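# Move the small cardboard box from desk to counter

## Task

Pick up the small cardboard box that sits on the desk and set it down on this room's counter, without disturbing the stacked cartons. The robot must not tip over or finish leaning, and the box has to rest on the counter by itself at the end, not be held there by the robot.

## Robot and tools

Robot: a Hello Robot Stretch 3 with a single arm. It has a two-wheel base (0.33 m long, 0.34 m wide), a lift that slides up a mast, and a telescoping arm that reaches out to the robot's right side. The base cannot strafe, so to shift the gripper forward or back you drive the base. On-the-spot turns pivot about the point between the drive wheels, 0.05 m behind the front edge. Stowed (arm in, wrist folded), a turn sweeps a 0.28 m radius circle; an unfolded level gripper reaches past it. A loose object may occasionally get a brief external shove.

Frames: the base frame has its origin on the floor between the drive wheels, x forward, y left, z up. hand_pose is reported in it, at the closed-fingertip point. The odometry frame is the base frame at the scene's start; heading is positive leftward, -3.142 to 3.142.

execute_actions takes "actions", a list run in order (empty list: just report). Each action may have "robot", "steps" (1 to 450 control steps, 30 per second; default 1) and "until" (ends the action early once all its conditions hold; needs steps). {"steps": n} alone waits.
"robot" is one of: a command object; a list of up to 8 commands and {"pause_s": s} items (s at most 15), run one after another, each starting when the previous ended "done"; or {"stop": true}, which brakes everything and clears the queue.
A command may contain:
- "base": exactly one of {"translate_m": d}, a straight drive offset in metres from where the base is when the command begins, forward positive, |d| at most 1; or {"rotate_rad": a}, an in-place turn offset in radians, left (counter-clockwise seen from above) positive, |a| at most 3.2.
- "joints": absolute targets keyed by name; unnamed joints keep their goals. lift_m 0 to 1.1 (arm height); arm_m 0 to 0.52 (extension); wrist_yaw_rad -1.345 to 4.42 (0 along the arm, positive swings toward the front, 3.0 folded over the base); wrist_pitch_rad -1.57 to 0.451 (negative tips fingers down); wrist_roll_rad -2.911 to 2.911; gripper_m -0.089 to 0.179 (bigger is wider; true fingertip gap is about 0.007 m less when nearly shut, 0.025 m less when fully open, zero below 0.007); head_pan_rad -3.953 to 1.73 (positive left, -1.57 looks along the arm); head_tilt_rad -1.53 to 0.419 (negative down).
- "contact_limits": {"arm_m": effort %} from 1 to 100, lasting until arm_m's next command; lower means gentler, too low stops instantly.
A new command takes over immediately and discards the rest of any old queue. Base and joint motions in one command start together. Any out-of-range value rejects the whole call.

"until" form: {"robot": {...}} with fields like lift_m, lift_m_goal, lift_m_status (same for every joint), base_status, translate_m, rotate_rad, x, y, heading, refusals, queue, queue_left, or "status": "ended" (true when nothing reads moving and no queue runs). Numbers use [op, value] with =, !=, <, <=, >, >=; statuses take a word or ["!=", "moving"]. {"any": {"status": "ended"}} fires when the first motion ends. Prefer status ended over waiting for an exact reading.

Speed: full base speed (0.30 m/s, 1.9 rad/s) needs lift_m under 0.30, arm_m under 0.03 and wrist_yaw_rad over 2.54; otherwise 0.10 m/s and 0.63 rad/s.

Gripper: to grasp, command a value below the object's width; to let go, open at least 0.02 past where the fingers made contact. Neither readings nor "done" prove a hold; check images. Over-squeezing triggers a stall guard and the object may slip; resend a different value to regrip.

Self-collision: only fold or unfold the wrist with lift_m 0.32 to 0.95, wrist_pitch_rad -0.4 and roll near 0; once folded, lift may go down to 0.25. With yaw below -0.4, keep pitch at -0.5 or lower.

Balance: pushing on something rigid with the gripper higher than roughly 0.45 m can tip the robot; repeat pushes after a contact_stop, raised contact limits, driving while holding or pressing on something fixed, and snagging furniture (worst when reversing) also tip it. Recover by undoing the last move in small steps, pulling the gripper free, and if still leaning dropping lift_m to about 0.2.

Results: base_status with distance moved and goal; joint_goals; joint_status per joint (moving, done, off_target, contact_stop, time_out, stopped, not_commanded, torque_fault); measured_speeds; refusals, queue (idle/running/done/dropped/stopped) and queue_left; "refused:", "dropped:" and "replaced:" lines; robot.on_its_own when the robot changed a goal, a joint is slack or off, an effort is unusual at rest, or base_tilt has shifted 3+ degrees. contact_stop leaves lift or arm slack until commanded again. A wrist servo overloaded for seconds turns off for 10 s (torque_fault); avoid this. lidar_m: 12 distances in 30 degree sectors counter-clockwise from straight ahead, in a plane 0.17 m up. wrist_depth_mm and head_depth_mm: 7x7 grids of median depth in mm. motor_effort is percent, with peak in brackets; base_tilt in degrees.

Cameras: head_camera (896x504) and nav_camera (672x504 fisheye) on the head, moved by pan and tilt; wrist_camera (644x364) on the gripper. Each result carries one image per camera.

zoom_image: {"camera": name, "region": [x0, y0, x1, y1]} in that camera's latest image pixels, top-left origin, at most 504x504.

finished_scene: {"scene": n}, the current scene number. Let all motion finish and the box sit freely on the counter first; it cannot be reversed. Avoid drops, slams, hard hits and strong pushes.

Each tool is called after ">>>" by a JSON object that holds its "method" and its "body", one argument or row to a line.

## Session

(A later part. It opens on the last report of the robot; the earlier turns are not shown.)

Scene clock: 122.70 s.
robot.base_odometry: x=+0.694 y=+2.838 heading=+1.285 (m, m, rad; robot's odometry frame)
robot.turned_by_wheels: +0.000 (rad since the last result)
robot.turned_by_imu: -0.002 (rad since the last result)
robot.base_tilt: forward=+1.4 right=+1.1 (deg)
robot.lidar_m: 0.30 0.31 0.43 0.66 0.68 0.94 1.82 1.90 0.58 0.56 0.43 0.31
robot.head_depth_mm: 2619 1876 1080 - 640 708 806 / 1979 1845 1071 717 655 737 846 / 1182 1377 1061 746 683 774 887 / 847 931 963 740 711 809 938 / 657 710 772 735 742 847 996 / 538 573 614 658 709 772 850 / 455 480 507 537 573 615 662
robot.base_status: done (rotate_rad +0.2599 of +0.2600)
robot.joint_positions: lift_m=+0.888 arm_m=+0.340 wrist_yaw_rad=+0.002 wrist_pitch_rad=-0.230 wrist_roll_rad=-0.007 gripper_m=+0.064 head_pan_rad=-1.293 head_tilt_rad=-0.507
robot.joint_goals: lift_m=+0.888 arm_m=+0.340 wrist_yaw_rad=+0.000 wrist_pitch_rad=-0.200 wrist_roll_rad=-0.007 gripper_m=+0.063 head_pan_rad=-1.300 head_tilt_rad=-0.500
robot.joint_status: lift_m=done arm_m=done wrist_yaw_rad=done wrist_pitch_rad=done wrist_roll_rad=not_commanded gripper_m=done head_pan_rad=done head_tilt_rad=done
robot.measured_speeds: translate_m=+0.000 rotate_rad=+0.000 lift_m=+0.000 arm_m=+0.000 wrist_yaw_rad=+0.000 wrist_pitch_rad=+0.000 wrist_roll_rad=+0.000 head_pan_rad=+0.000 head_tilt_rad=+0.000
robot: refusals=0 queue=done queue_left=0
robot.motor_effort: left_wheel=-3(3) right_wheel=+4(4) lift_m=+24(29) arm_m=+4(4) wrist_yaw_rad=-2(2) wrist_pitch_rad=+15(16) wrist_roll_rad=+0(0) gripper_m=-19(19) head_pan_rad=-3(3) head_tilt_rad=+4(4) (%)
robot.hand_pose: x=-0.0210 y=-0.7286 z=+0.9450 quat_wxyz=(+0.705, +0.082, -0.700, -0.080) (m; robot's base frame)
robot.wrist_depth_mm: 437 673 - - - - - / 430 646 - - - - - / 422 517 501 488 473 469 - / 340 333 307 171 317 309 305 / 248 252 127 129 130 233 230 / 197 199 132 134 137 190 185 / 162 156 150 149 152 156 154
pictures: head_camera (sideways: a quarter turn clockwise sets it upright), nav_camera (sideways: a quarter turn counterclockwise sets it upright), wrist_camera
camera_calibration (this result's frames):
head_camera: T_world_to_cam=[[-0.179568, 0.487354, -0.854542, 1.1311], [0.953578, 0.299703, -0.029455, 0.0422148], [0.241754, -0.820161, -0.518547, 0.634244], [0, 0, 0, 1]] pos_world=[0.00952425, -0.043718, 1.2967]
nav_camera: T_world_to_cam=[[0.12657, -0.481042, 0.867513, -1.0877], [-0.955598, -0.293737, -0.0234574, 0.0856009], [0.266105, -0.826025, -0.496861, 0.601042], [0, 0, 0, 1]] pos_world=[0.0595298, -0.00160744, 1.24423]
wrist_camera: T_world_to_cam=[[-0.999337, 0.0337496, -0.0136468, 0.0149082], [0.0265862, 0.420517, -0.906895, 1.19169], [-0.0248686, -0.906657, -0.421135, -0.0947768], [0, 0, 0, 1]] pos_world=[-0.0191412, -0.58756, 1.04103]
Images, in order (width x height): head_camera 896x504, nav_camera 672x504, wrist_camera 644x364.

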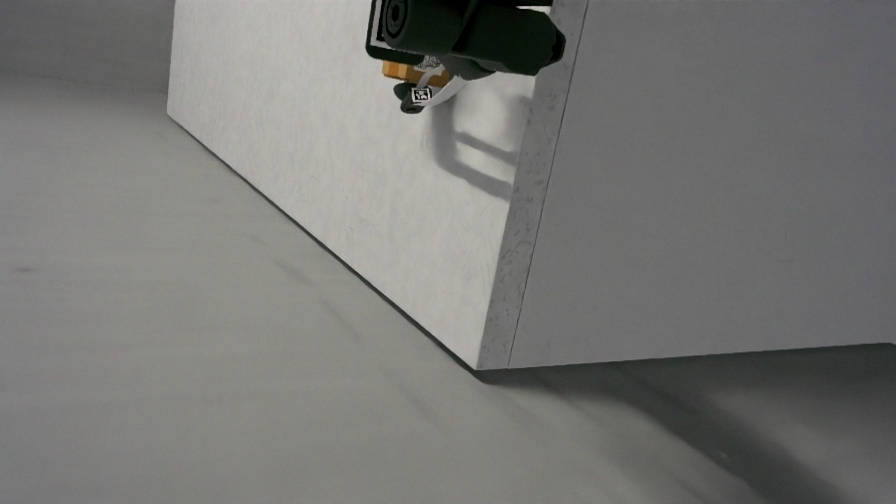

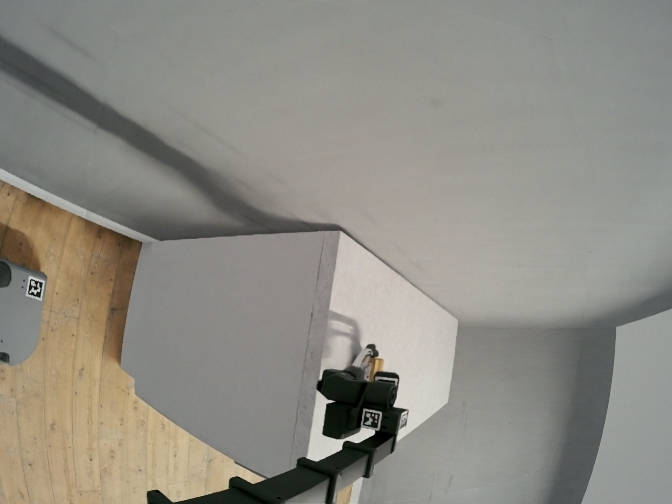

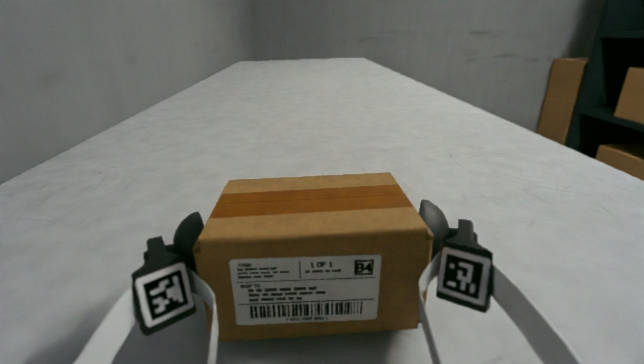

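>>> {"method": "execute_actions", "body": {
  "actions": [
    {"robot":[{"joints":{"lift_m":0.877}},{"joints":{"gripper_m":0.16}},{"joints":{"arm_m":0.22}}],"steps":450,"until":{"robot":{"status":"ended"}}}
  ]
}}

Scene clock: 136.20 s.
robot.base_odometry: x=+0.694 y=+2.838 heading=+1.285 (m, m, rad; robot's odometry frame)
robot.turned_by_wheels: +0.000 (rad since the last result)
robot.turned_by_imu: -0.002 (rad since the last result)
robot.base_tilt: forward=+1.4 right=+1.0 (deg)
robot.lidar_m: 0.30 0.31 0.43 0.66 0.68 0.94 1.81 1.91 0.58 0.56 0.42 0.31
robot.head_depth_mm: 2611 1881 1072 715 - 733 804 / 1986 1825 1068 751 665 746 846 / 1186 1368 1059 743 682 773 891 / 846 935 962 741 708 809 941 / 659 712 771 735 743 850 996 / 538 572 612 659 713 775 849 / 455 479 507 538 573 613 660
robot.base_status: done (rotate_rad +0.2599 of +0.2600)
robot.joint_positions: lift_m=+0.877 arm_m=+0.220 wrist_yaw_rad=+0.002 wrist_pitch_rad=-0.220 wrist_roll_rad=-0.007 gripper_m=+0.160 head_pan_rad=-1.293 head_tilt_rad=-0.507
robot.joint_goals: lift_m=+0.877 arm_m=+0.220 wrist_yaw_rad=+0.000 wrist_pitch_rad=-0.200 wrist_roll_rad=-0.007 gripper_m=+0.160 head_pan_rad=-1.300 head_tilt_rad=-0.500
robot.joint_status: lift_m=done arm_m=done wrist_yaw_rad=done wrist_pitch_rad=done wrist_roll_rad=not_commanded gripper_m=done head_pan_rad=done head_tilt_rad=done
robot.measured_speeds: translate_m=+0.000 rotate_rad=+0.000 lift_m=+0.000 arm_m=+0.000 wrist_yaw_rad=+0.000 wrist_pitch_rad=+0.000 wrist_roll_rad=+0.000 head_pan_rad=+0.000 head_tilt_rad=+0.000
robot: refusals=0 queue=done queue_left=0
robot.motor_effort: left_wheel=-3(3) right_wheel=+4(4) lift_m=+24(25) arm_m=-3(3) wrist_yaw_rad=-1(1) wrist_pitch_rad=+10(15) wrist_roll_rad=+0(0) gripper_m=+0(84) head_pan_rad=-3(3) head_tilt_rad=+4(4) (%)
robot.hand_pose: x=-0.0210 y=-0.6101 z=+0.9364 quat_wxyz=(+0.706, +0.079, -0.700, -0.077) (m; robot's base frame)
robot.wrist_depth_mm: 438 667 - - - - - / 434 655 - - - - - / 418 504 484 275 458 447 - / 324 316 290 247 300 295 288 / 234 244 228 226 222 231 217 / 193 182 181 179 177 169 173 / - 146 150 148 147 146 145
pictures: head_camera (sideways: a quarter turn clockwise sets it upright), nav_camera (sideways: a quarter turn counterclockwise sets it upright), wrist_camera
camera_calibration (this result's frames):
head_camera: T_world_to_cam=[[-0.179568, 0.487354, -0.854542, 1.1311], [0.953578, 0.299703, -0.029455, 0.0422148], [0.241754, -0.820161, -0.518547, 0.634244], [0, 0, 0, 1]] pos_world=[0.00952425, -0.043718, 1.2967]
nav_camera: T_world_to_cam=[[0.12657, -0.481042, 0.867513, -1.0877], [-0.955598, -0.293737, -0.0234574, 0.0856009], [0.266105, -0.826025, -0.496861, 0.601042], [0, 0, 0, 1]] pos_world=[0.0595298, -0.00160743, 1.24423]
wrist_camera: T_world_to_cam=[[-0.999337, 0.033619, -0.0139847, 0.0110292], [0.0266027, 0.411883, -0.910849, 1.13245], [-0.0248618, -0.910617, -0.412504, -0.00149599], [0, 0, 0, 1]] pos_world=[-0.0191415, -0.46817, 1.03103]
Images, in order (width x height): head_camera 896x504, nav_camera 672x504, wrist_camera 644x364.

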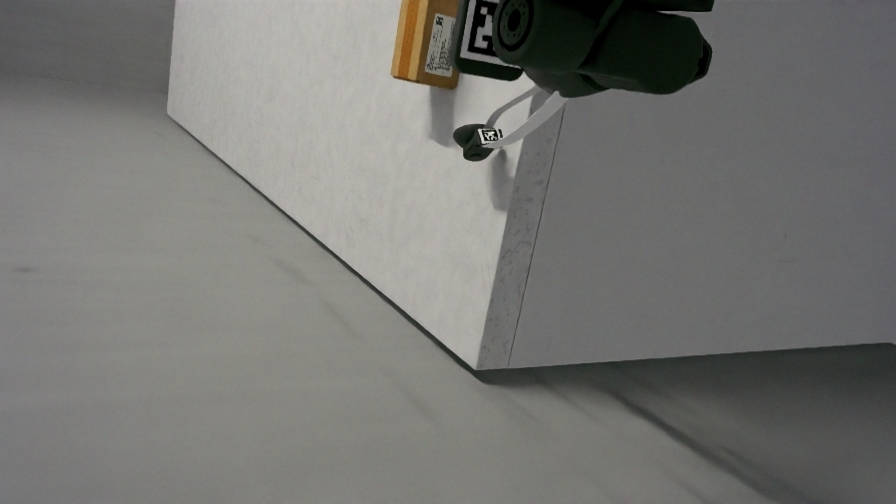

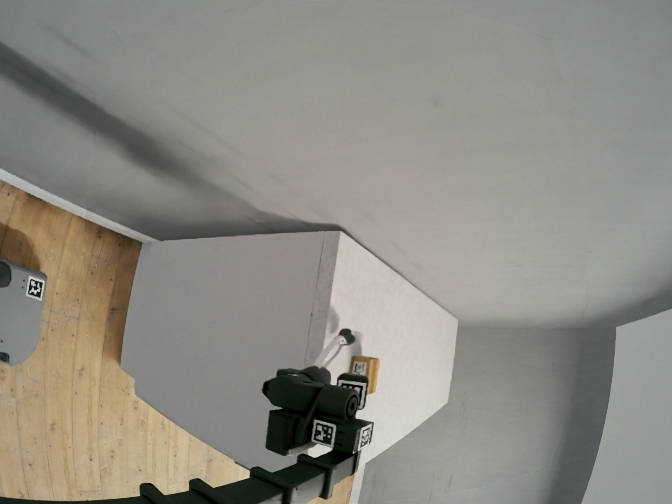

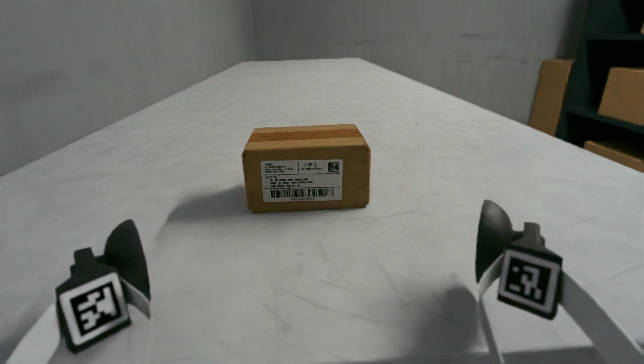

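>>> {"method": "finished_scene", "body": {
  "scene": 2
}}

The scene is finished: the task was done.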